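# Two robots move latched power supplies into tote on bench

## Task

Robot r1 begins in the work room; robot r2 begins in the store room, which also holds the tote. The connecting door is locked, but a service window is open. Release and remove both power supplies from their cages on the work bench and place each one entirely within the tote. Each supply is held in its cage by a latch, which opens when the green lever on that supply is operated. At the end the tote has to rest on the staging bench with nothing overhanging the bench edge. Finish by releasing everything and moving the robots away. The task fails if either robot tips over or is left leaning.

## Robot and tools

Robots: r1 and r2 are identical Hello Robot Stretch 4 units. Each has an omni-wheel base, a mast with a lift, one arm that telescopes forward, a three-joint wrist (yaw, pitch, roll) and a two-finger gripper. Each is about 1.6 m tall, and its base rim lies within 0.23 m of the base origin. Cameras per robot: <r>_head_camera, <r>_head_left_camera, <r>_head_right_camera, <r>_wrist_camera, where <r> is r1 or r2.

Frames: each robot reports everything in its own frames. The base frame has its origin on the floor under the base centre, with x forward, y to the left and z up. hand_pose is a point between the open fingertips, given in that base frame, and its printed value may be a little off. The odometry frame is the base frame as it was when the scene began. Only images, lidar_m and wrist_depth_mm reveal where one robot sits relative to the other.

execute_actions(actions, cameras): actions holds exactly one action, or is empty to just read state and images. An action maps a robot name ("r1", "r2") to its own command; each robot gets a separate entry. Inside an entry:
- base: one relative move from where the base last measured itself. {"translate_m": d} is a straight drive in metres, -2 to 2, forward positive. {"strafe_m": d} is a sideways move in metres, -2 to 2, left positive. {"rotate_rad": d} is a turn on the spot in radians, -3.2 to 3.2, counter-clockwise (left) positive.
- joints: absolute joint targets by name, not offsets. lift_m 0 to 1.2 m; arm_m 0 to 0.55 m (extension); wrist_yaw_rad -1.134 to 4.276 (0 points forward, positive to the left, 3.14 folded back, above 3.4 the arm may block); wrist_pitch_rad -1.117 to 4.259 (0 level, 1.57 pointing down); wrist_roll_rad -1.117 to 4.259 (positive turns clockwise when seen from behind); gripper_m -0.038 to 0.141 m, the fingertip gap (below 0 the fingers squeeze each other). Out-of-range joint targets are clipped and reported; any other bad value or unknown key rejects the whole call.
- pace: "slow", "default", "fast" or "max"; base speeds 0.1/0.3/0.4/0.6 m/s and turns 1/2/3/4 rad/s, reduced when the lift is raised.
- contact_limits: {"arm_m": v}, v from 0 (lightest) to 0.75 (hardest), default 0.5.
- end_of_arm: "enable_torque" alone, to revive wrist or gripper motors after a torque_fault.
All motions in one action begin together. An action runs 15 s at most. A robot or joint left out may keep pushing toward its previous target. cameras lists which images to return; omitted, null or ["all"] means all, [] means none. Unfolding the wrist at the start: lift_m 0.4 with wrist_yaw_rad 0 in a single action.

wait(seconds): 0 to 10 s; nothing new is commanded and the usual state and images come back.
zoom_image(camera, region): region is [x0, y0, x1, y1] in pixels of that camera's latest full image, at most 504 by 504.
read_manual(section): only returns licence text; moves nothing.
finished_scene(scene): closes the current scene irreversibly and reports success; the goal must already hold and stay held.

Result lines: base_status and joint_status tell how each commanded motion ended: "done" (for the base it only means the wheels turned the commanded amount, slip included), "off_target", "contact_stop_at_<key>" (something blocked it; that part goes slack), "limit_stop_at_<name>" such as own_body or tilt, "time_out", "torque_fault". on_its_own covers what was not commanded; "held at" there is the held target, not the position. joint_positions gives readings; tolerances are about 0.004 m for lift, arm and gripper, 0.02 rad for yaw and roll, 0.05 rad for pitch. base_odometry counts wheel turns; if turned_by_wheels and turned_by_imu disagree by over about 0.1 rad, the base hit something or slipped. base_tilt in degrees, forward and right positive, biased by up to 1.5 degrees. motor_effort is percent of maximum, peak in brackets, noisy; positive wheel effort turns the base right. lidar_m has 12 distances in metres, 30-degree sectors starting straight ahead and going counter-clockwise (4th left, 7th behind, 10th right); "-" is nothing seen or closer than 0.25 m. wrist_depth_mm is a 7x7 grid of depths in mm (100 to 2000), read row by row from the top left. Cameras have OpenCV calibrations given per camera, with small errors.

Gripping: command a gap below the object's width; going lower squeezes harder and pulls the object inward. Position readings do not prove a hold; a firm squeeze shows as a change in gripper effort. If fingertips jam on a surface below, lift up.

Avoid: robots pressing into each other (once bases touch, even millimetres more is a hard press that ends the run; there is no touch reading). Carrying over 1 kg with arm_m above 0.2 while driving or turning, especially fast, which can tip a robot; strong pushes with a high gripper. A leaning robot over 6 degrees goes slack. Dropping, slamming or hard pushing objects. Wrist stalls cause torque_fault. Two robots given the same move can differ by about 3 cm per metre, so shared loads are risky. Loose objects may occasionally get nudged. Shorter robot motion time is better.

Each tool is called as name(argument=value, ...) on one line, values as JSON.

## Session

execute_actions(actions=[])

Scene clock: 0.00 s.
r1.base_odometry: x=+0.000 y=+0.000 heading=+0.000 (m, m, rad; r1's odometry frame)
r1.turned_by_wheels: +0.000 (rad since the last result)
r1.turned_by_imu: +0.000 (rad since the last result)
r1.base_tilt: forward=-0.1 right=-0.4 (deg)
r1.lidar_m: 0.91 1.39 2.88 1.46 1.21 3.81 1.63 1.36 1.36 1.07 0.85 0.82
r1.base_status: not commanded
r1.joint_positions: lift_m=+0.140 arm_m=+0.001 wrist_yaw_rad=+3.121 wrist_pitch_rad=-0.013 wrist_roll_rad=+0.012 gripper_m=+0.057
r1.joint_status: not commanded
r1.motor_effort: lift_m=+20 arm_m=+0 wrist_yaw_rad=-3 wrist_pitch_rad=-8 wrist_roll_rad=+0 gripper_m=-3 wheel_0=+0 wheel_1=+0 wheel_2=+0 (%)
r1.hand_pose: x=-0.1148 y=+0.0934 z=+0.3221 quat_wxyz=(+0.010, +0.006, +0.006, +1.000) (m; r1's base frame)
r1.wrist_depth_mm: - 133 - - - - - / - 123 212 - - - - / 105 135 219 - - - - / 134 163 - - - - - / 1336 1537 1576 1863 1863 1863 1808 / 976 991 198 976 891 1042 1025 / 715 707 768 - 768 723 732
r2.base_odometry: x=+0.000 y=+0.000 heading=+0.000 (m, m, rad; r2's odometry frame)
r2.turned_by_wheels: +0.000 (rad since the last result)
r2.turned_by_imu: +0.000 (rad since the last result)
r2.base_tilt: forward=+0.1 right=-0.2 (deg)
r2.lidar_m: 1.43 3.09 1.48 0.87 0.78 0.81 1.05 1.19 1.17 1.43 2.87 1.28
r2.base_status: not commanded
r2.joint_positions: lift_m=+0.196 arm_m=+0.002 wrist_yaw_rad=+3.229 wrist_pitch_rad=+0.012 wrist_roll_rad=+0.012 gripper_m=+0.057
r2.joint_status: not commanded
r2.motor_effort: lift_m=+20 arm_m=+0 wrist_yaw_rad=+0 wrist_pitch_rad=-7 wrist_roll_rad=-1 gripper_m=-3 wheel_0=-1 wheel_1=+0 wheel_2=+0 (%)
r2.hand_pose: x=-0.1225 y=+0.0618 z=+0.3710 quat_wxyz=(-0.044, -0.006, +0.006, +0.999) (m; r2's base frame)
r2.wrist_depth_mm: - 137 137 1430 1078 866 707 / - - 135 1430 1078 866 707 / - 107 135 1308 1078 866 715 / - 121 141 1397 1078 878 715 / 190 1205 1397 1430 1060 878 715 / 208 1229 195 1336 199 878 707 / 207 931 991 122 946 809 723
pictures: r1_head_camera, r1_head_left_camera, r1_head_right_camera, r1_wrist_camera, r2_head_camera, r2_head_left_camera, r2_head_right_camera, r2_wrist_camera
camera_calibration (this result's frames):
r1_wrist_camera: T_world_to_cam=[[0.0539643, 0.998498, -0.0095033, -0.0919382], [0.0279278, -0.0110227, -0.999549, 0.372128], [-0.998152, 0.0536745, -0.0284807, 0.117994], [0, 0, 0, 1]] pos_world=[0.112345, 0.0895686, 0.374447]
r2_wrist_camera: T_world_to_cam=[[-0.0744482, 0.996119, -0.0469599, -0.0576946], [0.013999, -0.046042, -0.998841, 0.437519], [-0.997127, -0.0750193, -0.0105169, 0.119111], [0, 0, 0, 1]] pos_world=[0.108349, 0.0865505, 0.435556]
Images, in order (width x height): r1_head_camera 420x560, r1_head_left_camera 420x672, r1_head_right_camera 420x672, r1_wrist_camera 616x392, r2_head_camera 420x560, r2_head_left_camera 420x672, r2_head_right_camera 420x672, r2_wrist_camera 616x392.

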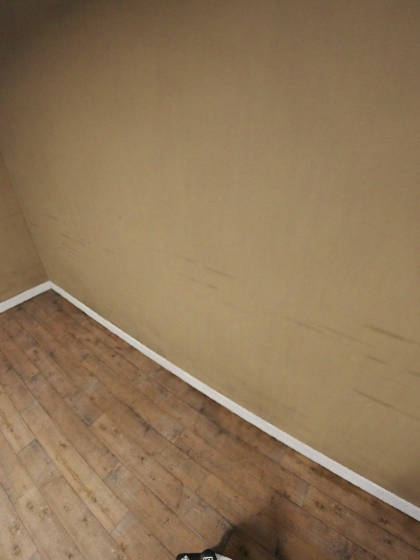

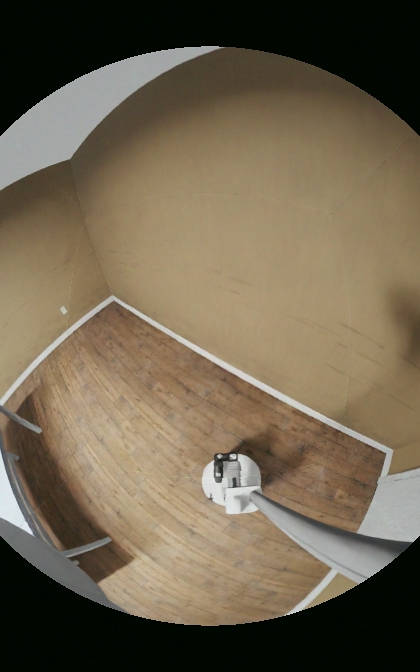

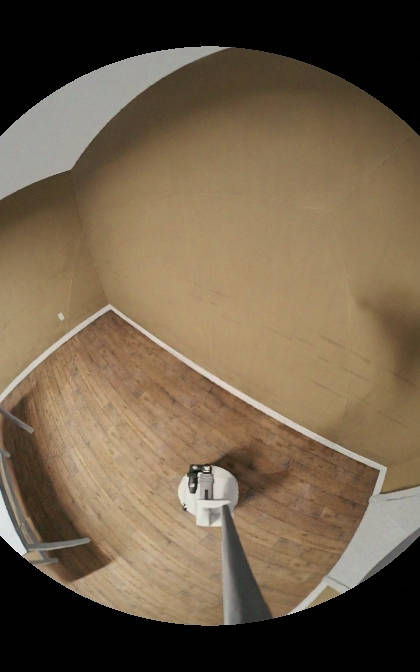

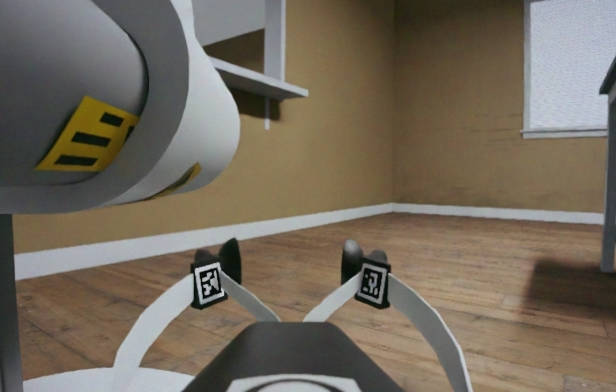

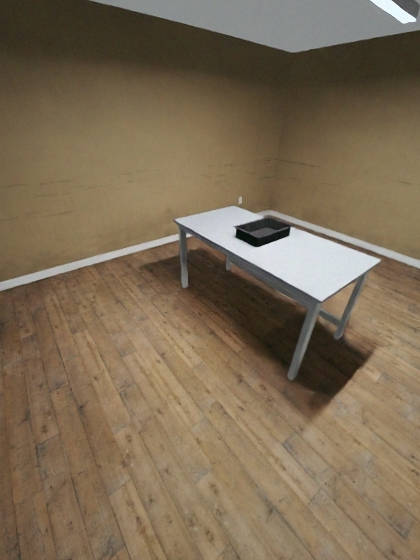

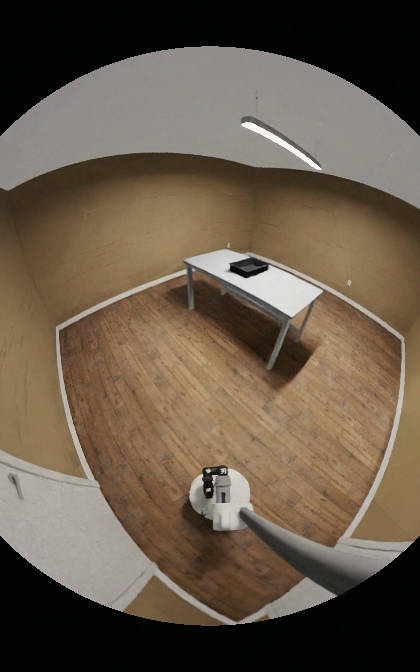

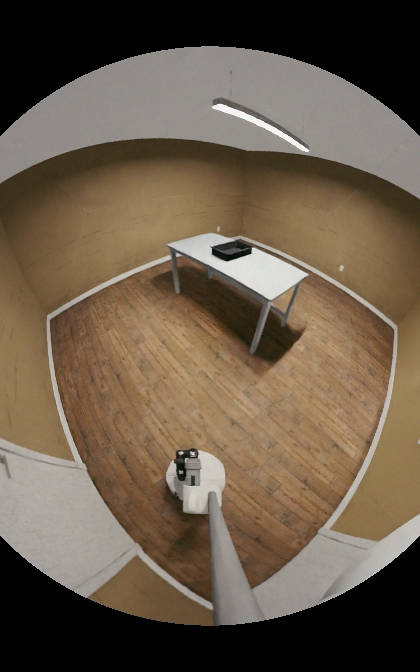

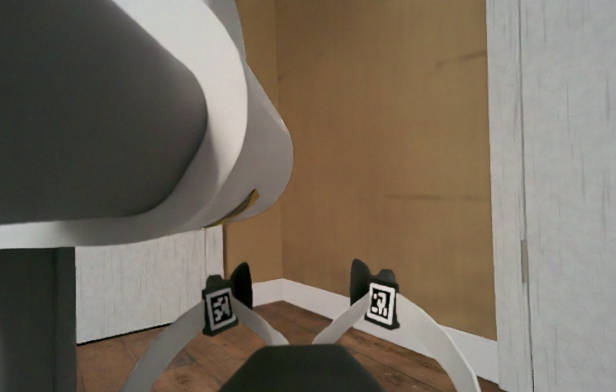

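execute_actions(actions=[{"r1":{"base":{"rotate_rad":2.41},"joints":{"lift_m":0.4,"wrist_yaw_rad":0.0,"wrist_roll_rad":0.0},"pace":"fast"},"r2":{"base":{"rotate_rad":-2.42},"joints":{"lift_m":0.4,"wrist_yaw_rad":0.0},"pace":"fast"}}], cameras=["r1_head_camera","r1_head_right_camera","r2_head_left_camera"])

Scene clock: 2.67 s.
r1.base_odometry: x=+0.000 y=+0.000 heading=+2.410 (m, m, rad; r1's odometry frame)
r1.turned_by_wheels: +2.410 (rad since the last result)
r1.turned_by_imu: +2.440 (rad since the last result)
r1.base_tilt: forward=+0.0 right=-0.3 (deg)
r1.lidar_m: 1.18 1.85 1.52 1.36 1.28 0.89 0.81 0.85 1.11 2.60 1.78 1.22
r1.base_status: done
r1.joint_positions: lift_m=+0.400 arm_m=+0.001 wrist_yaw_rad=+0.000 wrist_pitch_rad=-0.013 wrist_roll_rad=+0.000 gripper_m=+0.057
r1.joint_status: all done
r1.motor_effort: lift_m=+22(26) arm_m=+0(0) wrist_yaw_rad=-2(9) wrist_pitch_rad=-8(6) wrist_roll_rad=-1(4) gripper_m=-2(3) wheel_0=-2(8) wheel_1=-1(2) wheel_2=-1(11) (%)
r1.hand_pose: x=+0.4604 y=-0.0873 z=+0.5817 quat_wxyz=(+1.000, +0.000, -0.006, +0.000) (m; r1's base frame)
r1.wrist_depth_mm: - - - - - - - / - - - - - - - / - - - - 976 1025 1060 / - - - - - - - / - - - - - - - / 1618 1618 198 1576 976 1708 1756 / 1160 1138 1281 - 1255 1229 1255
r2.base_odometry: x=+0.000 y=+0.000 heading=-2.419 (m, m, rad; r2's odometry frame)
r2.turned_by_wheels: -2.419 (rad since the last result)
r2.turned_by_imu: -2.440 (rad since the last result)
r2.base_tilt: forward=+0.1 right=-0.2 (deg)
r2.lidar_m: 1.16 1.25 1.43 1.84 1.24 1.70 3.03 1.14 0.83 0.80 0.82 1.20
r2.base_status: done
r2.joint_positions: lift_m=+0.400 arm_m=+0.002 wrist_yaw_rad=+0.001 wrist_pitch_rad=+0.012 wrist_roll_rad=+0.012 gripper_m=+0.057
r2.joint_status: all done
r2.motor_effort: lift_m=+23(25) arm_m=-1(1) wrist_yaw_rad=-2(10) wrist_pitch_rad=-6(7) wrist_roll_rad=-2(2) gripper_m=-4(4) wheel_0=+3(11) wheel_1=+1(11) wheel_2=+2(11) (%)
r2.hand_pose: x=+0.4611 y=-0.0873 z=+0.5744 quat_wxyz=(+1.000, +0.006, +0.006, +0.000) (m; r2's base frame)
r2.wrist_depth_mm: 1008 1008 976 960 976 976 991 / 1008 1008 976 960 960 976 991 / 1025 1008 991 976 976 960 991 / 991 991 991 991 960 976 991 / 1025 1008 960 960 960 991 960 / 1008 1008 195 960 198 960 960 / 991 991 976 122 976 960 960
pictures: r1_head_camera, r1_head_right_camera, r2_head_left_camera
Images, in order (width x height): r1_head_camera 420x560, r1_head_right_camera 420x672, r2_head_left_camera 420x672.

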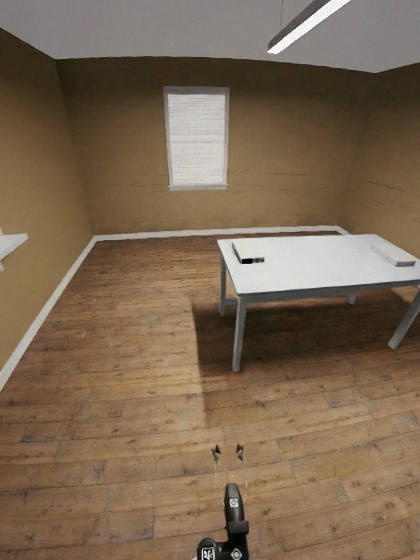

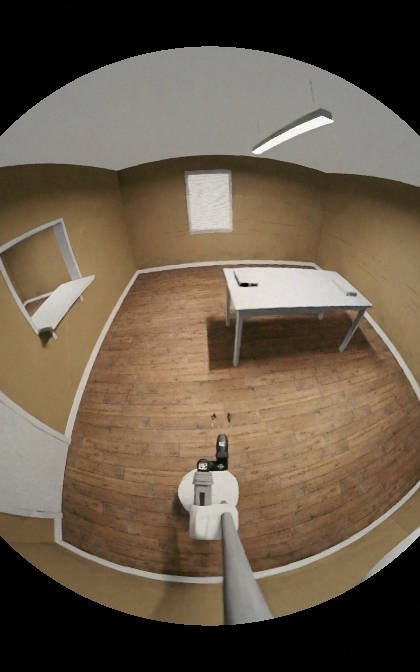

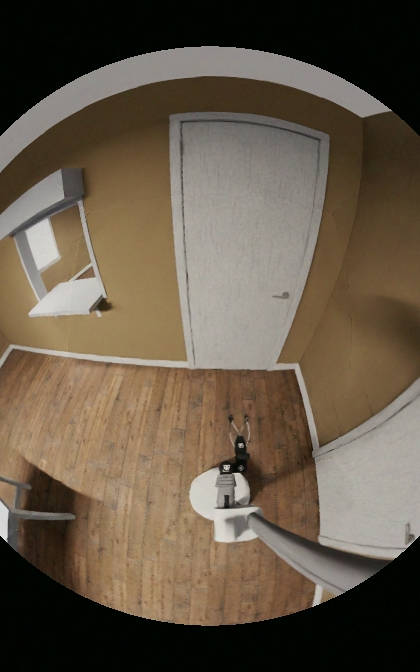

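execute_actions(actions=[{"r1":{"base":{"translate_m":0.79},"joints":{"lift_m":0.85,"wrist_pitch_rad":0.4,"wrist_yaw_rad":-0.05,"gripper_m":0.034},"pace":"max"},"r2":{"base":{"strafe_m":0.9},"pace":"max"}}], cameras=["r1_head_camera"])

execute_actions(actions=[{"r1":{"base":{"strafe_m":-0.28},"pace":"fast"},"r2":{"base":{"strafe_m":0.5},"pace":"max"}}], cameras=["r1_head_camera","r1_wrist_camera","r2_head_camera"])

Scene clock: 6.00 s.
r1.base_odometry: x=-0.588 y=+0.528 heading=+2.410 (m, m, rad; r1's odometry frame)
r1.turned_by_wheels: +0.000 (rad since the last result)
r1.turned_by_imu: +0.002 (rad since the last result)
r1.base_tilt: forward=+0.0 right=-0.4 (deg)
r1.lidar_m: 0.82 2.26 1.32 1.25 1.51 1.73 1.59 1.66 2.19 2.83 0.56 0.44
r1.base_status: done
r1.joint_positions: lift_m=+0.850 arm_m=+0.001 wrist_yaw_rad=-0.050 wrist_pitch_rad=+0.402 wrist_roll_rad=+0.000 gripper_m=+0.034
r1.joint_status: all done
r1.motor_effort: lift_m=+21(25) arm_m=+0(0) wrist_yaw_rad=-1(6) wrist_pitch_rad=-7(9) wrist_roll_rad=-2(0) gripper_m=-4(4) wheel_0=+0(6) wheel_1=+0(3) wheel_2=+0(13) (%)
r1.hand_pose: x=+0.4327 y=-0.1005 z=+0.9153 quat_wxyz=(+0.980, +0.005, +0.200, -0.024) (m; r1's base frame)
r1.wrist_depth_mm: - - - - - - - / - - - - - - - / - - - - 768 960 1008 / - - - - 597 585 661 / 1618 1661 1576 1661 496 504 508 / 1366 1430 193 1182 191 402 407 / 1182 1138 1205 - 357 342 347
r2.base_odometry: x=+0.595 y=-0.675 heading=-2.419 (m, m, rad; r2's odometry frame)
r2.turned_by_wheels: +0.000 (rad since the last result)
r2.turned_by_imu: +0.001 (rad since the last result)
r2.base_tilt: forward=+0.1 right=-0.2 (deg)
r2.lidar_m: 1.01 1.07 1.82 3.00 0.66 0.54 1.19 2.41 1.74 1.69 1.69 1.28
r2.base_status: done
r2.joint_positions: lift_m=+0.400 arm_m=+0.002 wrist_yaw_rad=+0.000 wrist_pitch_rad=+0.012 wrist_roll_rad=+0.012 gripper_m=+0.057
r2.joint_status: not commanded
r2.motor_effort: lift_m=+22(22) arm_m=-1(0) wrist_yaw_rad=+0(1) wrist_pitch_rad=-7(7) wrist_roll_rad=+0(2) gripper_m=-3(4) wheel_0=+1(14) wheel_1=-1(15) wheel_2=+0(3) (%)
r2.hand_pose: x=+0.4610 y=-0.0873 z=+0.5745 quat_wxyz=(+1.000, +0.006, +0.006, +0.000) (m; r2's base frame)
r2.wrist_depth_mm: - - - 1042 1025 991 1008 / 904 931 946 1025 1025 1025 1008 / 1025 1042 1025 1025 1025 1025 1008 / 1042 1025 1025 1025 1025 991 991 / 1025 1025 1025 1025 1025 1008 991 / 1025 1042 195 1025 198 1025 991 / 1025 1042 1025 122 1025 991 991
pictures: r1_head_camera
Images, in order (width x height): r1_head_camera 420x560.

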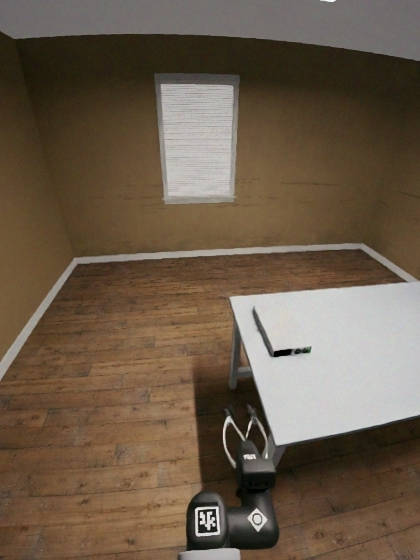

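Scene clock: 8.23 s.
r1.base_odometry: x=-0.401 y=+0.736 heading=+2.410 (m, m, rad; r1's odometry frame)
r1.turned_by_wheels: +0.000 (rad since the last result)
r1.turned_by_imu: +0.001 (rad since the last result)
r1.base_tilt: forward=-0.1 right=-0.3 (deg)
r1.lidar_m: 0.37 2.71 1.62 1.56 1.75 1.72 1.59 1.64 2.15 2.56 0.61 0.41
r1.base_status: done
r1.joint_positions: lift_m=+0.850 arm_m=+0.001 wrist_yaw_rad=-0.050 wrist_pitch_rad=+0.402 wrist_roll_rad=+0.000 gripper_m=+0.034
r1.joint_status: not commanded
r1.motor_effort: lift_m=+21(21) arm_m=+0(0) wrist_yaw_rad=-1(1) wrist_pitch_rad=-6(7) wrist_roll_rad=-4(0) gripper_m=-3(3) wheel_0=-1(7) wheel_1=+1(8) wheel_2=+1(1) (%)
r1.hand_pose: x=+0.4326 y=-0.1006 z=+0.9153 quat_wxyz=(+0.980, +0.005, +0.200, -0.025) (m; r1's base frame)
r1.wrist_depth_mm: - - - - - - - / - - - - - - - / - - 878 878 917 976 1008 / - - 591 564 647 654 668 / 1661 1576 462 492 500 504 512 / 1336 404 192 384 191 407 407 / 1138 324 340 - 340 340 343
r2.base_odometry: x=+0.925 y=-1.051 heading=-2.419 (m, m, rad; r2's odometry frame)
r2.turned_by_wheels: +0.000 (rad since the last result)
r2.turned_by_imu: +0.001 (rad since the last result)
r2.base_tilt: forward=+0.1 right=-0.2 (deg)
r2.lidar_m: 1.01 1.09 1.84 2.51 0.62 0.46 0.42 0.47 2.28 2.20 1.70 1.06
r2.base_status: done
r2.joint_positions: lift_m=+0.400 arm_m=+0.002 wrist_yaw_rad=+0.000 wrist_pitch_rad=+0.012 wrist_roll_rad=+0.012 gripper_m=+0.057
r2.joint_status: not commanded
r2.motor_effort: lift_m=+22(22) arm_m=-1(0) wrist_yaw_rad=-1(1) wrist_pitch_rad=-7(7) wrist_roll_rad=-3(4) gripper_m=-3(2) wheel_0=+2(14) wheel_1=-1(14) wheel_2=+0(1) (%)
r2.hand_pose: x=+0.4610 y=-0.0874 z=+0.5745 quat_wxyz=(+1.000, +0.006, +0.006, +0.000) (m; r2's base frame)
r2.wrist_depth_mm: 1078 - - - - 1042 1025 / 1042 917 946 854 878 1042 1042 / 1042 1042 1060 1025 1025 1042 1042 / 1060 1042 1042 1042 1042 1042 1042 / 1060 1060 1042 1042 1025 1025 1025 / 1060 1042 195 1042 198 1025 1025 / 1060 1042 1060 122 1042 1025 1025
pictures: r1_head_camera, r1_wrist_camera, r2_head_camera
camera_calibration (this result's frames):
r1_wrist_camera: T_world_to_cam=[[-0.079891, -0.996689, 0.0150995, -0.0874887], [-0.427948, 0.020614, -0.903568, 1.06012], [0.900266, -0.0786488, -0.428178, 0.222853], [0, 0, 0, 1]] pos_world=[0.246061, -0.0915254, 1.05464]
Images, in order (width x height): r1_head_camera 420x560, r1_wrist_camera 616x392, r2_head_camera 420x560.

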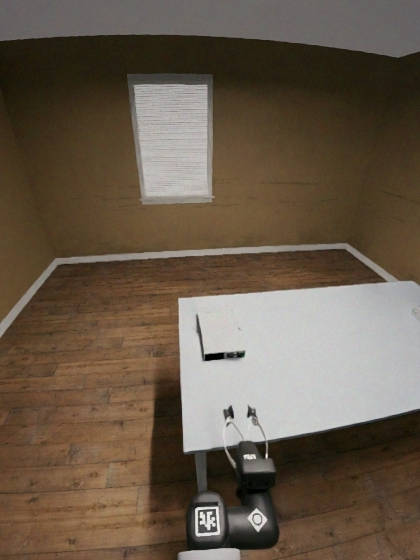

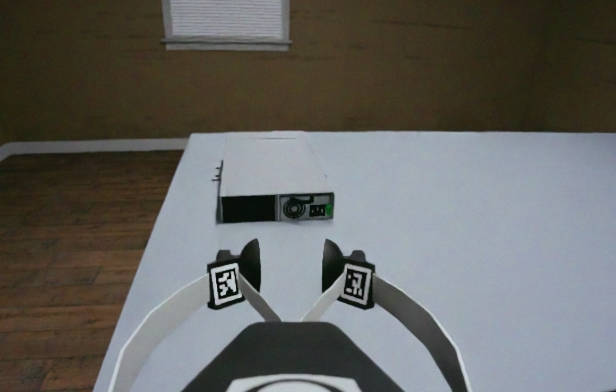

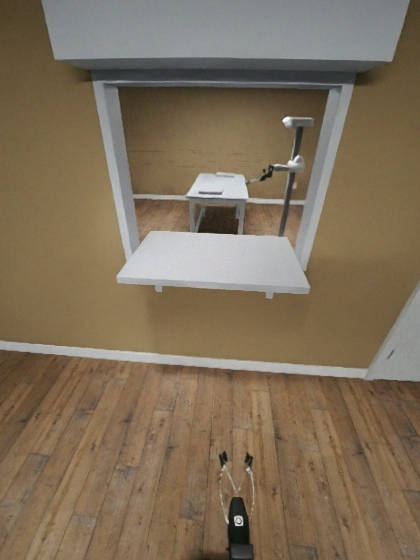

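execute_actions(actions=[{"r1":{"base":{"rotate_rad":0.06},"joints":{"lift_m":0.76,"arm_m":0.08},"pace":"fast"},"r2":{"base":{"rotate_rad":0.05},"joints":{"lift_m":0.6},"pace":"fast"}}], cameras=[])

execute_actions(actions=[{"r1":{"base":{"strafe_m":-0.067},"joints":{"lift_m":0.745,"arm_m":0.17}},"r2":{"base":{"strafe_m":0.07},"joints":{"lift_m":0.8},"pace":"fast"}}], cameras=["r1_wrist_camera"])

Scene clock: 10.10 s.
r1.base_odometry: x=-0.401 y=+0.736 heading=+2.470 (m, m, rad; r1's odometry frame)
r1.turned_by_wheels: +0.060 (rad since the last result)
r1.turned_by_imu: +0.061 (rad since the last result)
r1.base_tilt: forward=+0.0 right=-0.3 (deg)
r1.lidar_m: 0.37 2.55 1.60 1.54 1.77 1.69 1.59 1.68 2.28 2.54 0.54 0.41
r1.base_status: done
r1.joint_positions: lift_m=+0.760 arm_m=+0.078 wrist_yaw_rad=-0.050 wrist_pitch_rad=+0.402 wrist_roll_rad=+0.000 gripper_m=+0.034
r1.joint_status: all done
r1.motor_effort: lift_m=+17(20) arm_m=+8(9) wrist_yaw_rad=-3(0) wrist_pitch_rad=-7(7) wrist_roll_rad=-3(2) gripper_m=-2(1) wheel_0=-1(1) wheel_1=-1(4) wheel_2=+1(5) (%)
r1.hand_pose: x=+0.5102 y=-0.1005 z=+0.8256 quat_wxyz=(+0.980, +0.005, +0.200, -0.024) (m; r1's base frame)
r1.wrist_depth_mm: - - - - - - - / - - - - - - - / - - 591 477 627 654 691 / - - 427 433 442 452 466 / 1499 359 315 338 345 347 349 / 1281 266 193 263 191 279 282 / 1078 220 236 - 233 232 239
r2.base_odometry: x=+0.925 y=-1.051 heading=-2.370 (m, m, rad; r2's odometry frame)
r2.turned_by_wheels: +0.049 (rad since the last result)
r2.turned_by_imu: +0.050 (rad since the last result)
r2.base_tilt: forward=+0.1 right=-0.2 (deg)
r2.lidar_m: 1.01 1.10 1.94 2.51 0.61 0.46 0.42 0.48 2.25 2.20 1.61 1.04
r2.base_status: done
r2.joint_positions: lift_m=+0.600 arm_m=+0.002 wrist_yaw_rad=+0.000 wrist_pitch_rad=+0.012 wrist_roll_rad=+0.012 gripper_m=+0.057
r2.joint_status: all done
r2.motor_effort: lift_m=+23(24) arm_m=-1(0) wrist_yaw_rad=+0(1) wrist_pitch_rad=-6(7) wrist_roll_rad=-1(0) gripper_m=-3(3) wheel_0=-4(7) wheel_1=-1(6) wheel_2=-2(7) (%)
r2.hand_pose: x=+0.4610 y=-0.0874 z=+0.7744 quat_wxyz=(+1.000, +0.006, +0.006, +0.000) (m; r2's base frame)
r2.wrist_depth_mm: 1078 1118 - - - 991 976 / 1098 1098 - - - 1008 991 / 1098 1098 - - - 1008 991 / 1098 1060 1060 1025 1008 1008 991 / 1098 1078 1042 1025 1025 1008 991 / 1078 1078 195 1042 199 991 1008 / 1098 1078 1042 122 1025 1008 991
pictures: none
No camera images: the call's "cameras" was empty. Leave "cameras" out to get every camera's image.

Scene clock: 11.63 s.
r1.base_odometry: x=-0.359 y=+0.789 heading=+2.470 (m, m, rad; r1's odometry frame)
r1.turned_by_wheels: +0.000 (rad since the last result)
r1.turned_by_imu: +0.000 (rad since the last result)
r1.base_tilt: forward=-0.1 right=-0.4 (deg)
r1.lidar_m: 0.37 2.64 1.66 1.62 1.87 1.68 1.59 1.68 2.28 2.48 0.57 0.42
r1.base_status: done
r1.joint_positions: lift_m=+0.745 arm_m=+0.168 wrist_yaw_rad=-0.050 wrist_pitch_rad=+0.402 wrist_roll_rad=+0.000 gripper_m=+0.034
r1.joint_status: all done
r1.motor_effort: lift_m=+17(18) arm_m=+9(10) wrist_yaw_rad=+0(2) wrist_pitch_rad=-6(6) wrist_roll_rad=+0(3) gripper_m=-3(3) wheel_0=-1(8) wheel_1=+2(2) wheel_2=+1(2) (%)
r1.hand_pose: x=+0.6001 y=-0.1006 z=+0.8106 quat_wxyz=(+0.980, +0.005, +0.200, -0.024) (m; r1's base frame)
r1.wrist_depth_mm: - - - - - - - / - - - - - - - / - - 418 462 580 609 621 / 1921 382 368 347 407 418 430 / 301 303 293 312 319 320 322 / 243 242 192 245 191 257 259 / 206 204 216 - 216 216 220
r2.base_odometry: x=+0.974 y=-1.101 heading=-2.370 (m, m, rad; r2's odometry frame)
r2.turned_by_wheels: +0.000 (rad since the last result)
r2.turned_by_imu: +0.000 (rad since the last result)
r2.base_tilt: forward=+0.1 right=-0.2 (deg)
r2.lidar_m: 1.02 1.09 1.97 2.44 0.61 0.44 0.43 0.46 2.30 2.28 1.67 1.06
r2.base_status: done
r2.joint_positions: lift_m=+0.800 arm_m=+0.002 wrist_yaw_rad=+0.000 wrist_pitch_rad=+0.012 wrist_roll_rad=+0.012 gripper_m=+0.057
r2.joint_status: all done
r2.motor_effort: lift_m=+23(25) arm_m=+0(0) wrist_yaw_rad=-1(1) wrist_pitch_rad=-7(7) wrist_roll_rad=-2(3) gripper_m=-4(2) wheel_0=-2(14) wheel_1=+0(11) wheel_2=+0(1) (%)
r2.hand_pose: x=+0.4610 y=-0.0874 z=+0.9744 quat_wxyz=(+1.000, +0.006, +0.006, +0.000) (m; r2's base frame)
r2.wrist_depth_mm: 1118 1098 - - - 1008 1008 / 1098 1098 - - - 1025 991 / 1118 1078 - - - 1008 991 / 1098 1078 - - - 1025 1008 / 1118 1098 1060 1008 931 1008 991 / 1098 1078 195 1025 198 1008 991 / 1098 1078 1060 122 1025 1008 991
pictures: r1_wrist_camera
camera_calibration (this result's frames):
r1_wrist_camera: T_world_to_cam=[[-0.079713, -0.996703, 0.0151005, -0.0725903], [-0.427982, 0.0205393, -0.903554, 1.03723], [0.900265, -0.0784878, -0.428208, 0.0273012], [0, 0, 0, 1]] pos_world=[0.41355, -0.0915122, 0.949979]
Images, in order (width x height): r1_wrist_camera 616x392.

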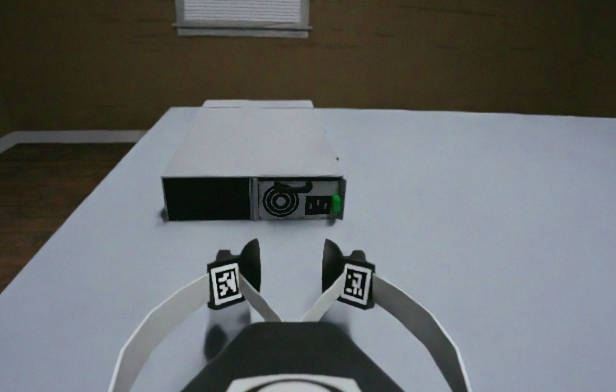

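execute_actions(actions=[{"r1":{"base":{"strafe_m":-0.0055},"joints":{"arm_m":0.25}},"r2":{"base":{"rotate_rad":-0.085},"joints":{"lift_m":0.95},"pace":"fast"}}], cameras=["r1_wrist_camera"])

zoom_image(camera="r1_wrist_camera", region=[200, 190, 400, 320])

Scene clock: 13.27 s.
r1.base_odometry: x=-0.356 y=+0.793 heading=+2.470 (m, m, rad; r1's odometry frame)
r1.turned_by_wheels: +0.000 (rad since the last result)
r1.turned_by_imu: +0.000 (rad since the last result)
r1.base_tilt: forward=+0.0 right=-0.4 (deg)
r1.lidar_m: 0.38 2.62 1.65 1.63 1.84 1.66 1.58 1.67 2.25 2.47 0.55 0.41
r1.base_status: done
r1.joint_positions: lift_m=+0.745 arm_m=+0.248 wrist_yaw_rad=-0.050 wrist_pitch_rad=+0.402 wrist_roll_rad=+0.000 gripper_m=+0.034
r1.joint_status: all done
r1.motor_effort: lift_m=+17(17) arm_m=+9(6) wrist_yaw_rad=-4(0) wrist_pitch_rad=-7(6) wrist_roll_rad=-1(1) gripper_m=-4(4) wheel_0=-2(6) wheel_1=-1(2) wheel_2=+0(2) (%)
r1.hand_pose: x=+0.6802 y=-0.1005 z=+0.8106 quat_wxyz=(+0.980, +0.005, +0.200, -0.024) (m; r1's base frame)
r1.wrist_depth_mm: - - - - - - - / - - - - - - - / - - 413 455 580 603 627 / 1983 359 294 300 410 421 430 / 296 291 278 272 314 317 322 / 241 244 193 244 191 257 257 / 205 202 216 - 215 216 220
r2.base_odometry: x=+0.974 y=-1.101 heading=-2.455 (m, m, rad; r2's odometry frame)
r2.turned_by_wheels: -0.085 (rad since the last result)
r2.turned_by_imu: -0.085 (rad since the last result)
r2.base_tilt: forward=+0.1 right=-0.2 (deg)
r2.lidar_m: 0.98 1.05 1.79 2.44 2.52 0.47 0.42 0.50 2.38 2.27 1.76 1.06
r2.base_status: done
r2.joint_positions: lift_m=+0.950 arm_m=+0.002 wrist_yaw_rad=+0.000 wrist_pitch_rad=+0.012 wrist_roll_rad=+0.012 gripper_m=+0.057
r2.joint_status: all done
r2.motor_effort: lift_m=+23(26) arm_m=+0(0) wrist_yaw_rad=-1(0) wrist_pitch_rad=-7(6) wrist_roll_rad=-1(1) gripper_m=-2(3) wheel_0=+3(9) wheel_1=+2(5) wheel_2=+1(5) (%)
r2.hand_pose: x=+0.4610 y=-0.0874 z=+1.1244 quat_wxyz=(+1.000, +0.006, +0.006, +0.000) (m; r2's base frame)
r2.wrist_depth_mm: 1042 1025 1060 1042 1078 1078 1060 / 1025 - - - - 1060 1042 / 1042 - - - - 1060 1060 / 1042 - - - - 1060 1078 / 1042 1182 - - - 1060 1060 / 1042 946 195 891 198 1042 1060 / 1042 1025 1042 122 1042 1042 1060
pictures: r1_wrist_camera
camera_calibration (this result's frames):
r1_wrist_camera: T_world_to_cam=[[-0.0796624, -0.996708, 0.0151005, -0.0662328], [-0.427982, 0.0205175, -0.903554, 1.07148], [0.900269, -0.078442, -0.428208, -0.0447421], [0, 0, 0, 1]] pos_world=[0.493577, -0.0915084, 0.949979]
Images, in order (width x height): r1_wrist_camera 616x392.

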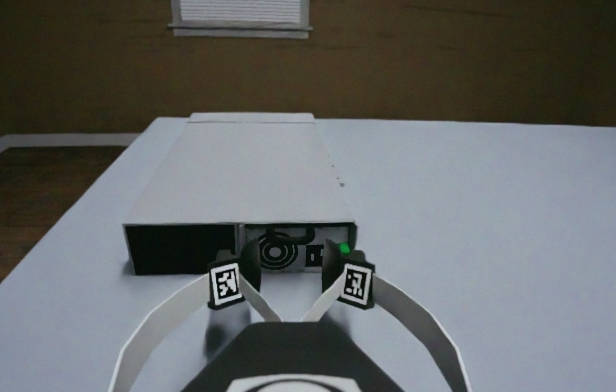

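Region (200, 190, 400, 320) of r1_wrist_camera's 616x392 image, scaled by 2.520; it fills the top 328 rows of this view, and the rest is white.

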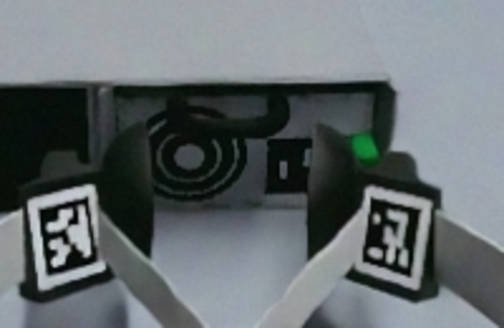

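execute_actions(actions=[{"r1":{"joints":{"arm_m":0.276,"gripper_m":0.031},"pace":"slow","contact_limits":{"arm_m":0.2}},"r2":{"joints":{"lift_m":1.1,"gripper_m":0.09},"pace":"fast"}}], cameras=[])

execute_actions(actions=[{"r1":{"joints":{"arm_m":0.282,"lift_m":0.743,"gripper_m":0.005},"pace":"slow"},"r2":{"joints":{"wrist_pitch_rad":1.1,"gripper_m":0.11},"base":{"translate_m":0.08},"pace":"fast"}}], cameras=[])

execute_actions(actions=[{"r1":{"joints":{"arm_m":0.2875,"lift_m":0.7405,"gripper_m":-0.017},"pace":"slow"}}], cameras=[])

execute_actions(actions=[{"r1":{"joints":{"arm_m":0.2925,"lift_m":0.738,"gripper_m":-0.038},"pace":"slow"}}], cameras=[])

execute_actions(actions=[{"r1":{"joints":{"arm_m":0.279,"lift_m":0.734},"pace":"slow"}}], cameras=["r1_wrist_camera"])

Scene clock: 14.97 s.
r1.base_odometry: x=-0.356 y=+0.793 heading=+2.470 (m, m, rad; r1's odometry frame)
r1.turned_by_wheels: +0.000 (rad since the last result)
r1.turned_by_imu: +0.000 (rad since the last result)
r1.base_tilt: forward=+0.0 right=-0.4 (deg)
r1.lidar_m: 0.38 2.65 1.68 1.61 1.87 1.65 1.59 1.66 2.25 2.46 0.55 0.41
r1.base_status: not commanded
r1.joint_positions: lift_m=+0.745 arm_m=+0.274 wrist_yaw_rad=-0.051 wrist_pitch_rad=+0.404 wrist_roll_rad=+0.000 gripper_m=+0.031
r1.joint_status: all done
r1.motor_effort: lift_m=+17(17) arm_m=+10(9) wrist_yaw_rad=+0(1) wrist_pitch_rad=-12(13) wrist_roll_rad=-1(3) gripper_m=-3(4) wheel_0=-2(1) wheel_1=+0(1) wheel_2=+0(0) (%)
r1.contact_limits: arm_m 0.2
r1.hand_pose: x=+0.7056 y=-0.1007 z=+0.8101 quat_wxyz=(+0.979, +0.005, +0.201, -0.025) (m; r1's base frame)
r1.wrist_depth_mm: - - - - - - - / - - - - - - - / - - 410 455 574 591 627 / 1983 342 293 297 407 415 424 / 291 271 238 239 312 317 320 / 240 241 191 241 189 256 255 / 204 203 213 - 213 213 218
r2.base_odometry: x=+0.974 y=-1.101 heading=-2.455 (m, m, rad; r2's odometry frame)
r2.turned_by_wheels: +0.000 (rad since the last result)
r2.turned_by_imu: +0.000 (rad since the last result)
r2.base_tilt: forward=+0.1 right=-0.2 (deg)
r2.lidar_m: 1.02 1.05 1.83 2.43 2.54 0.45 0.41 0.46 2.41 2.28 1.76 1.08
r2.base_status: not commanded
r2.joint_positions: lift_m=+1.100 arm_m=+0.002 wrist_yaw_rad=+0.000 wrist_pitch_rad=+0.012 wrist_roll_rad=+0.012 gripper_m=+0.090
r2.joint_status: all done
r2.motor_effort: lift_m=+23(24) arm_m=-1(1) wrist_yaw_rad=+0(0) wrist_pitch_rad=-7(7) wrist_roll_rad=-3(1) gripper_m=-2(2) wheel_0=+3(3) wheel_1=+2(2) wheel_2=+1(1) (%)
r2.hand_pose: x=+0.4610 y=-0.0874 z=+1.2744 quat_wxyz=(+1.000, +0.006, +0.006, +0.000) (m; r2's base frame)
r2.wrist_depth_mm: 854 842 842 842 854 1060 1078 / 1042 1042 1078 1118 1098 1060 1078 / 1025 - - - - 1078 1078 / 1042 1182 - - - 1042 1060 / 1025 1160 - - - 1060 1060 / 1042 1078 198 1366 200 1060 1060 / 1025 891 931 122 904 1060 1060
pictures: none
No camera images: the call's "cameras" was empty. Leave "cameras" out to get every camera's image.

Scene clock: 16.33 s.
r1.base_odometry: x=-0.356 y=+0.793 heading=+2.470 (m, m, rad; r1's odometry frame)
r1.turned_by_wheels: +0.000 (rad since the last result)
r1.turned_by_imu: +0.000 (rad since the last result)
r1.base_tilt: forward=+0.0 right=-0.4 (deg)
r1.lidar_m: 0.37 2.62 1.66 1.62 1.85 1.68 1.57 1.65 2.30 2.48 0.58 0.38
r1.base_status: not commanded
r1.joint_positions: lift_m=+0.743 arm_m=+0.280 wrist_yaw_rad=-0.051 wrist_pitch_rad=+0.407 wrist_roll_rad=+0.000 gripper_m=+0.005
r1.joint_status: all done
r1.motor_effort: lift_m=+19(19) arm_m=+9(15) wrist_yaw_rad=+0(7) wrist_pitch_rad=-21(21) wrist_roll_rad=-3(1) gripper_m=-17(17) wheel_0=-1(1) wheel_1=+0(0) wheel_2=-1(1) (%)
r1.hand_pose: x=+0.7115 y=-0.1007 z=+0.8071 quat_wxyz=(+0.979, +0.005, +0.202, -0.025) (m; r1's base frame)
r1.wrist_depth_mm: - - - - - - - / - - - - - - - / - 569 392 430 554 574 603 / 1863 315 281 286 392 402 410 / 285 266 231 231 303 307 310 / 233 228 184 236 184 250 250 / 200 199 209 - 216 209 213
r2.base_odometry: x=+0.912 y=-1.151 heading=-2.454 (m, m, rad; r2's odometry frame)
r2.turned_by_wheels: +0.000 (rad since the last result)
r2.turned_by_imu: +0.001 (rad since the last result)
r2.base_tilt: forward=+0.1 right=-0.3 (deg)
r2.lidar_m: 0.95 0.99 1.70 2.42 2.53 0.54 0.50 0.54 2.36 2.27 1.66 1.01
r2.base_status: done
r2.joint_positions: lift_m=+1.100 arm_m=+0.002 wrist_yaw_rad=+0.000 wrist_pitch_rad=+1.101 wrist_roll_rad=+0.012 gripper_m=+0.110
r2.joint_status: all done
r2.motor_effort: lift_m=+23(23) arm_m=-1(0) wrist_yaw_rad=+0(0) wrist_pitch_rad=-2(6) wrist_roll_rad=-2(2) gripper_m=-1(3) wheel_0=+4(8) wheel_1=+1(7) wheel_2=-2(10) (%)
r2.hand_pose: x=+0.3033 y=-0.0874 z=+1.0208 quat_wxyz=(+0.852, +0.005, +0.523, -0.003) (m; r2's base frame)
r2.wrist_depth_mm: 1060 1078 1060 1098 1118 1118 1138 / 1255 1281 1281 1281 1308 1336 1336 / 1464 1464 1499 1464 1537 1537 1537 / 1397 1397 1430 1430 1430 1430 1464 / 1308 1308 1336 1336 1336 1336 1308 / 1229 1205 213 1229 205 1229 1255 / 1138 1118 1138 124 1160 1138 1138
pictures: none
No camera images: the call's "cameras" was empty. Leave "cameras" out to get every camera's image.

Scene clock: 17.40 s.
r1.base_odometry: x=-0.356 y=+0.793 heading=+2.470 (m, m, rad; r1's odometry frame)
r1.turned_by_wheels: +0.000 (rad since the last result)
r1.turned_by_imu: +0.000 (rad since the last result)
r1.base_tilt: forward=+0.0 right=-0.4 (deg)
r1.lidar_m: 0.38 2.62 1.69 1.63 1.88 1.67 1.60 1.63 2.28 2.48 0.59 0.41
r1.base_status: not commanded
r1.joint_positions: lift_m=+0.741 arm_m=+0.286 wrist_yaw_rad=-0.052 wrist_pitch_rad=+0.408 wrist_roll_rad=+0.000 gripper_m=-0.016
r1.joint_status: all done
r1.motor_effort: lift_m=+19(19) arm_m=+9(14) wrist_yaw_rad=+3(10) wrist_pitch_rad=-23(23) wrist_roll_rad=+0(0) gripper_m=-22(24) wheel_0=-1(1) wheel_1=+0(0) wheel_2=-2(1) (%)
r1.hand_pose: x=+0.7167 y=-0.1010 z=+0.8045 quat_wxyz=(+0.979, +0.005, +0.202, -0.025) (m; r1's base frame)
r1.wrist_depth_mm: - - - - - - - / - - - - - - - / - 554 382 418 544 559 591 / 1808 306 276 281 387 394 404 / 279 247 225 226 300 304 307 / 229 218 184 233 183 247 246 / 196 198 206 - 212 207 210
r2.base_odometry: x=+0.912 y=-1.151 heading=-2.454 (m, m, rad; r2's odometry frame)
r2.turned_by_wheels: +0.000 (rad since the last result)
r2.turned_by_imu: +0.000 (rad since the last result)
r2.base_tilt: forward=+0.1 right=-0.3 (deg)
r2.lidar_m: 0.93 1.01 1.70 2.43 2.56 0.54 0.51 0.55 2.36 2.28 1.64 0.98
r2.base_status: not commanded
r2.joint_positions: lift_m=+1.100 arm_m=+0.002 wrist_yaw_rad=+0.000 wrist_pitch_rad=+1.101 wrist_roll_rad=+0.012 gripper_m=+0.110
r2.joint_status: not commanded
r2.motor_effort: lift_m=+23(23) arm_m=-1(0) wrist_yaw_rad=+0(0) wrist_pitch_rad=-2(2) wrist_roll_rad=+1(1) gripper_m=-1(2) wheel_0=+4(4) wheel_1=+1(2) wheel_2=-3(2) (%)
r2.hand_pose: x=+0.3033 y=-0.0874 z=+1.0208 quat_wxyz=(+0.852, +0.005, +0.523, -0.003) (m; r2's base frame)
r2.wrist_depth_mm: 1060 1060 1078 1098 1098 1118 1138 / 1255 1255 1281 1308 1308 1308 1308 / 1499 1499 1499 1464 1499 1576 1499 / 1464 1430 1430 1397 1430 1397 1430 / 1308 1336 1308 1308 1308 1336 1336 / 1229 1182 214 1205 205 1255 1229 / 1138 1138 1160 124 1160 1138 1138
pictures: none
No camera images: the call's "cameras" was empty. Leave "cameras" out to get every camera's image.

Scene clock: 18.43 s.
r1.base_odometry: x=-0.356 y=+0.793 heading=+2.470 (m, m, rad; r1's odometry frame)
r1.turned_by_wheels: +0.000 (rad since the last result)
r1.turned_by_imu: +0.000 (rad since the last result)
r1.base_tilt: forward=-0.1 right=-0.3 (deg)
r1.lidar_m: 0.35 2.60 1.68 1.61 1.86 1.64 1.59 1.66 2.29 2.45 0.56 0.40
r1.base_status: not commanded
r1.joint_positions: lift_m=+0.738 arm_m=+0.291 wrist_yaw_rad=-0.052 wrist_pitch_rad=+0.408 wrist_roll_rad=+0.000 gripper_m=-0.037
r1.joint_status: all done
r1.on_its_own: wrist_pitch_rad is at rest, and its effort (-24) is outside its rest range (-23 to +23)
r1.motor_effort: lift_m=+18(18) arm_m=+10(12) wrist_yaw_rad=+5(13) wrist_pitch_rad=-24(24) wrist_roll_rad=-2(1) gripper_m=-28(29) wheel_0=-1(1) wheel_1=+0(0) wheel_2=-2(3) (%)
r1.hand_pose: x=+0.7216 y=-0.1011 z=+0.8019 quat_wxyz=(+0.979, +0.005, +0.203, -0.025) (m; r1's base frame)
r1.wrist_depth_mm: - - - - - - - / - - - - - - - / - 539 375 413 535 554 580 / 1808 298 270 274 379 389 397 / 276 248 221 223 285 300 301 / 227 164 182 229 183 242 243 / 193 195 203 - 208 203 207
r2.base_odometry: x=+0.912 y=-1.151 heading=-2.454 (m, m, rad; r2's odometry frame)
r2.turned_by_wheels: +0.000 (rad since the last result)
r2.turned_by_imu: +0.000 (rad since the last result)
r2.base_tilt: forward=+0.1 right=-0.2 (deg)
r2.lidar_m: 0.92 1.00 1.69 2.42 2.54 0.53 0.51 0.55 2.35 2.27 1.67 1.01
r2.base_status: not commanded
r2.joint_positions: lift_m=+1.100 arm_m=+0.002 wrist_yaw_rad=+0.000 wrist_pitch_rad=+1.101 wrist_roll_rad=+0.012 gripper_m=+0.110
r2.joint_status: not commanded
r2.motor_effort: lift_m=+23(23) arm_m=-1(0) wrist_yaw_rad=+1(0) wrist_pitch_rad=-2(2) wrist_roll_rad=-3(2) gripper_m=-2(1) wheel_0=+4(4) wheel_1=+1(1) wheel_2=-3(2) (%)
r2.hand_pose: x=+0.3033 y=-0.0874 z=+1.0208 quat_wxyz=(+0.852, +0.005, +0.523, -0.003) (m; r2's base frame)
r2.wrist_depth_mm: 1060 1078 1078 1078 1098 1118 1118 / 1255 1255 1281 1308 1308 1336 1308 / 1464 1499 1499 1499 1464 1499 1537 / 1397 1430 1430 1430 1397 1430 1397 / 1308 1336 1308 1336 1308 1308 1308 / 1205 1205 213 1205 205 1205 1229 / 1118 1138 1160 124 1138 1138 1138
pictures: none
No camera images: the call's "cameras" was empty. Leave "cameras" out to get every camera's image.

Scene clock: 19.47 s.
r1.base_odometry: x=-0.356 y=+0.793 heading=+2.470 (m, m, rad; r1's odometry frame)
r1.turned_by_wheels: +0.000 (rad since the last result)
r1.turned_by_imu: +0.000 (rad since the last result)
r1.base_tilt: forward=-0.1 right=-0.4 (deg)
r1.lidar_m: 0.34 2.60 1.66 1.61 1.85 1.67 1.58 1.67 2.27 2.48 0.60 0.39
r1.base_status: not commanded
r1.joint_positions: lift_m=+0.734 arm_m=+0.281 wrist_yaw_rad=-0.045 wrist_pitch_rad=+0.400 wrist_roll_rad=+0.000 gripper_m=-0.037
r1.joint_status: all done
r1.on_its_own: wrist_yaw_rad is at rest, and its effort (-17) is outside its rest range (-13 to +13)
r1.motor_effort: lift_m=+19(19) arm_m=-14(15) wrist_yaw_rad=-17(19) wrist_pitch_rad=+0(23) wrist_roll_rad=-2(1) gripper_m=-31(34) wheel_0=-4(4) wheel_1=-2(2) wheel_2=+6(6) (%)
r1.hand_pose: x=+0.7139 y=-0.0993 z=+0.8000 quat_wxyz=(+0.980, +0.004, +0.198, -0.022) (m; r1's base frame)
r1.wrist_depth_mm: - - - - - - - / - - - - - - - / - 559 379 424 549 574 597 / 1921 301 272 276 387 394 399 / 277 259 230 234 285 301 303 / 227 215 182 229 182 240 244 / 194 193 202 - 208 202 206
r2.base_odometry: x=+0.912 y=-1.151 heading=-2.454 (m, m, rad; r2's odometry frame)
r2.turned_by_wheels: +0.000 (rad since the last result)
r2.turned_by_imu: +0.000 (rad since the last result)
r2.base_tilt: forward=+0.2 right=-0.2 (deg)
r2.lidar_m: 0.95 0.98 1.68 2.43 2.54 0.53 0.50 0.56 2.37 2.26 1.64 0.99
r2.base_status: not commanded
r2.joint_positions: lift_m=+1.100 arm_m=+0.002 wrist_yaw_rad=+0.000 wrist_pitch_rad=+1.101 wrist_roll_rad=+0.012 gripper_m=+0.110
r2.joint_status: not commanded
r2.motor_effort: lift_m=+23(22) arm_m=-1(0) wrist_yaw_rad=+1(0) wrist_pitch_rad=-2(2) wrist_roll_rad=-3(2) gripper_m=-1(0) wheel_0=+4(4) wheel_1=+1(1) wheel_2=-3(3) (%)
r2.hand_pose: x=+0.3033 y=-0.0874 z=+1.0208 quat_wxyz=(+0.852, +0.005, +0.523, -0.003) (m; r2's base frame)
r2.wrist_depth_mm: 1060 1078 1078 1098 1098 1118 1138 / 1255 1255 1255 1281 1308 1336 1336 / 1537 1499 1499 1537 1499 1537 1499 / 1430 1430 1430 1397 1464 1397 1430 / 1308 1336 1336 1308 1336 1336 1308 / 1205 1205 213 1229 204 1229 1205 / 1138 1138 1138 124 1138 1138 1160
pictures: r1_wrist_camera
camera_calibration (this result's frames):
r1_wrist_camera: T_world_to_cam=[[-0.0746227, -0.997095, 0.0152897, -0.0658852], [-0.426011, 0.0180123, -0.904539, 1.0755], [0.901635, -0.0740127, -0.426117, -0.0817879], [0, 0, 0, 1]] pos_world=[0.527001, -0.0911194, 0.938988]
Images, in order (width x height): r1_wrist_camera 616x392.

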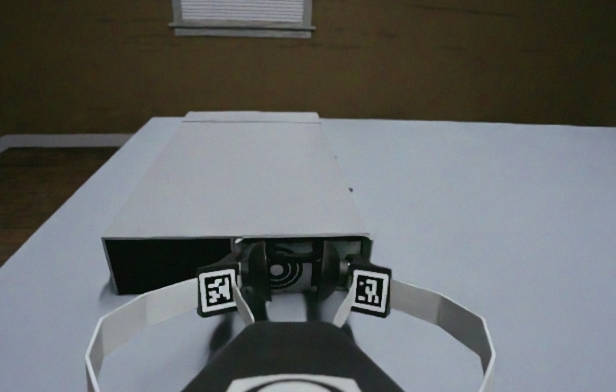

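execute_actions(actions=[], cameras=["r1_wrist_camera","r1_head_camera","r2_head_camera"])

Scene clock: 20.30 s.
r1.base_odometry: x=-0.356 y=+0.793 heading=+2.470 (m, m, rad; r1's odometry frame)
r1.turned_by_wheels: +0.000 (rad since the last result)
r1.turned_by_imu: +0.000 (rad since the last result)
r1.base_tilt: forward=+0.0 right=-0.4 (deg)
r1.lidar_m: 0.38 2.61 1.66 1.63 1.88 1.67 1.60 1.66 2.27 2.45 0.56 0.40
r1.base_status: not commanded
r1.joint_positions: lift_m=+0.734 arm_m=+0.281 wrist_yaw_rad=-0.045 wrist_pitch_rad=+0.400 wrist_roll_rad=+0.000 gripper_m=-0.037
r1.joint_status: all done
r1.on_its_own: wrist_yaw_rad is at rest, and its effort (-16) is outside its rest range (-13 to +13)
r1.motor_effort: lift_m=+19(19) arm_m=-14(15) wrist_yaw_rad=-16(19) wrist_pitch_rad=+0(23) wrist_roll_rad=-2(1) gripper_m=-32(34) wheel_0=-4(4) wheel_1=-2(2) wheel_2=+6(6) (%)
r1.hand_pose: x=+0.7139 y=-0.0992 z=+0.8000 quat_wxyz=(+0.980, +0.004, +0.198, -0.022) (m; r1's base frame)
r1.wrist_depth_mm: - - - - - - - / - - - - - - - / - 554 379 421 549 569 597 / 1921 301 271 277 387 394 404 / 277 258 230 234 285 301 304 / 226 214 183 229 181 242 243 / 192 192 202 - 208 202 206
r2.base_odometry: x=+0.912 y=-1.151 heading=-2.454 (m, m, rad; r2's odometry frame)
r2.turned_by_wheels: +0.000 (rad since the last result)
r2.turned_by_imu: +0.000 (rad since the last result)
r2.base_tilt: forward=+0.2 right=-0.2 (deg)
r2.lidar_m: 0.92 0.99 1.70 2.44 2.55 0.55 0.51 0.54 2.35 2.27 1.64 1.01
r2.base_status: not commanded
r2.joint_positions: lift_m=+1.100 arm_m=+0.002 wrist_yaw_rad=+0.000 wrist_pitch_rad=+1.101 wrist_roll_rad=+0.012 gripper_m=+0.110
r2.joint_status: not commanded
r2.motor_effort: lift_m=+23(22) arm_m=+0(0) wrist_yaw_rad=+0(0) wrist_pitch_rad=-3(2) wrist_roll_rad=-2(2) gripper_m=-1(0) wheel_0=+4(4) wheel_1=+2(1) wheel_2=-3(3) (%)
r2.hand_pose: x=+0.3033 y=-0.0874 z=+1.0208 quat_wxyz=(+0.852, +0.005, +0.523, -0.003) (m; r2's base frame)
r2.wrist_depth_mm: 1060 1078 1078 1078 1098 1118 1098 / 1255 1255 1281 1281 1308 1336 1336 / 1499 1499 1499 1537 1499 1537 1537 / 1430 1430 1430 1430 1430 1430 1430 / 1308 1308 1308 1308 1308 1308 1336 / 1229 1205 213 1229 205 1229 1229 / 1138 1118 1138 124 1138 1138 1138
pictures: r1_head_camera, r1_wrist_camera, r2_head_camera
camera_calibration (this result's frames):
r1_wrist_camera: T_world_to_cam=[[-0.0746227, -0.997095, 0.0152897, -0.0658853], [-0.426011, 0.0180123, -0.904539, 1.0755], [0.901635, -0.0740127, -0.426117, -0.0817878], [0, 0, 0, 1]] pos_world=[0.527001, -0.0911194, 0.938988]
Images, in order (width x height): r1_head_camera 420x560, r1_wrist_camera 616x392, r2_head_camera 420x560.

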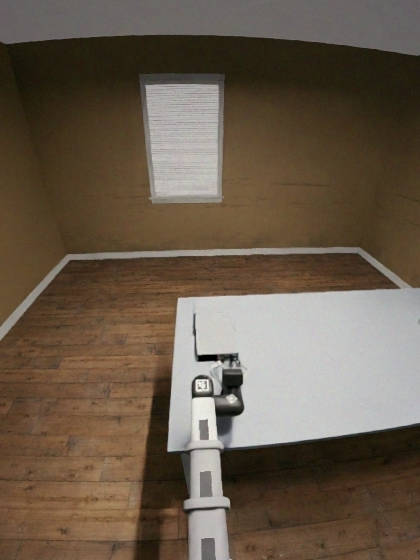

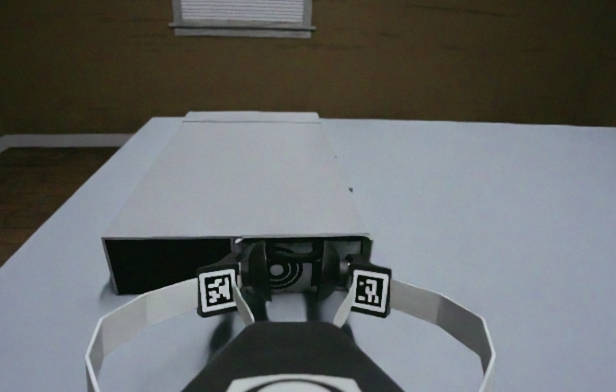

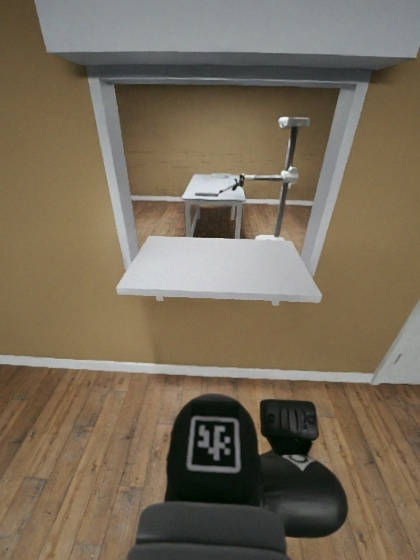

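execute_actions(actions=[{"r1":{"joints":{"arm_m":0.276,"lift_m":0.733},"pace":"slow"},"r2":{"base":{"translate_m":0.15}}}], cameras=["r1_wrist_camera"])

Scene clock: 22.20 s.
r1.base_odometry: x=-0.356 y=+0.793 heading=+2.470 (m, m, rad; r1's odometry frame)
r1.turned_by_wheels: +0.000 (rad since the last result)
r1.turned_by_imu: +0.000 (rad since the last result)
r1.base_tilt: forward=+0.0 right=-0.3 (deg)
r1.lidar_m: 0.37 2.62 1.68 1.61 1.86 1.66 1.60 1.66 2.27 2.47 0.56 0.42
r1.base_status: not commanded
r1.joint_positions: lift_m=+0.733 arm_m=+0.277 wrist_yaw_rad=-0.052 wrist_pitch_rad=+0.408 wrist_roll_rad=+0.000 gripper_m=-0.037
r1.joint_status: all done
r1.on_its_own: wrist_pitch_rad is at rest, and its effort (-26) is outside its rest range (-23 to +23)
r1.motor_effort: lift_m=+20(19) arm_m=-5(14) wrist_yaw_rad=+5(16) wrist_pitch_rad=-26(27) wrist_roll_rad=-2(1) gripper_m=-17(33) wheel_0=+1(4) wheel_1=+1(2) wheel_2=-2(6) (%)
r1.hand_pose: x=+0.7077 y=-0.1011 z=+0.7967 quat_wxyz=(+0.979, +0.005, +0.203, -0.025) (m; r1's base frame)
r1.wrist_depth_mm: - - - - - - - / - - - - - - - / - 525 359 399 521 544 564 / 1756 272 260 263 375 377 387 / 267 262 254 225 286 290 296 / 220 216 180 201 176 236 238 / 189 187 198 - 203 198 201
r2.base_odometry: x=+0.797 y=-1.247 heading=-2.454 (m, m, rad; r2's odometry frame)
r2.turned_by_wheels: +0.000 (rad since the last result)
r2.turned_by_imu: +0.001 (rad since the last result)
r2.base_tilt: forward=+0.1 right=-0.2 (deg)
r2.lidar_m: 0.79 0.84 1.48 2.44 2.56 0.71 0.67 0.69 2.37 2.28 1.49 0.83
r2.base_status: done
r2.joint_positions: lift_m=+1.100 arm_m=+0.002 wrist_yaw_rad=+0.000 wrist_pitch_rad=+1.101 wrist_roll_rad=+0.012 gripper_m=+0.110
r2.joint_status: not commanded
r2.motor_effort: lift_m=+22(23) arm_m=-1(0) wrist_yaw_rad=+0(0) wrist_pitch_rad=-2(2) wrist_roll_rad=-3(2) gripper_m=-2(1) wheel_0=+3(8) wheel_1=+3(6) wheel_2=-2(13) (%)
r2.hand_pose: x=+0.3032 y=-0.0874 z=+1.0208 quat_wxyz=(+0.852, +0.005, +0.523, -0.003) (m; r2's base frame)
r2.wrist_depth_mm: 904 904 917 917 917 931 946 / 1042 1042 1078 1098 1098 1098 1138 / 1255 1308 1308 1308 1336 1397 1366 / 1397 1430 1430 1430 1430 1430 1430 / 1336 1308 1308 1336 1308 1308 1308 / 1229 1229 214 1229 205 1255 1205 / 1138 1118 1160 124 1160 1138 1160
pictures: r1_wrist_camera
camera_calibration (this result's frames):
r1_wrist_camera: T_world_to_cam=[[-0.0815796, -0.996545, 0.0155672, -0.0633516], [-0.433545, 0.0214183, -0.900877, 1.07265], [0.897432, -0.0802423, -0.433794, -0.0691868], [0, 0, 0, 1]] pos_world=[0.521962, -0.0916586, 0.937295]
Images, in order (width x height): r1_wrist_camera 616x392.

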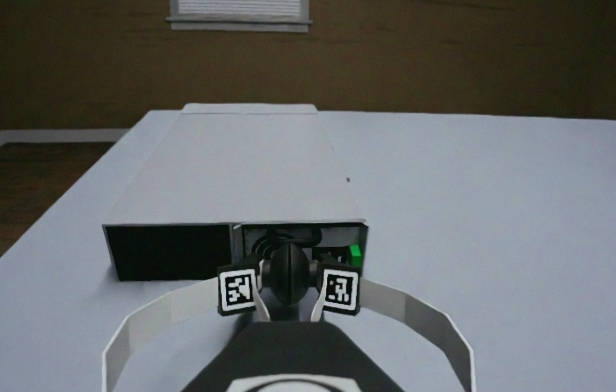

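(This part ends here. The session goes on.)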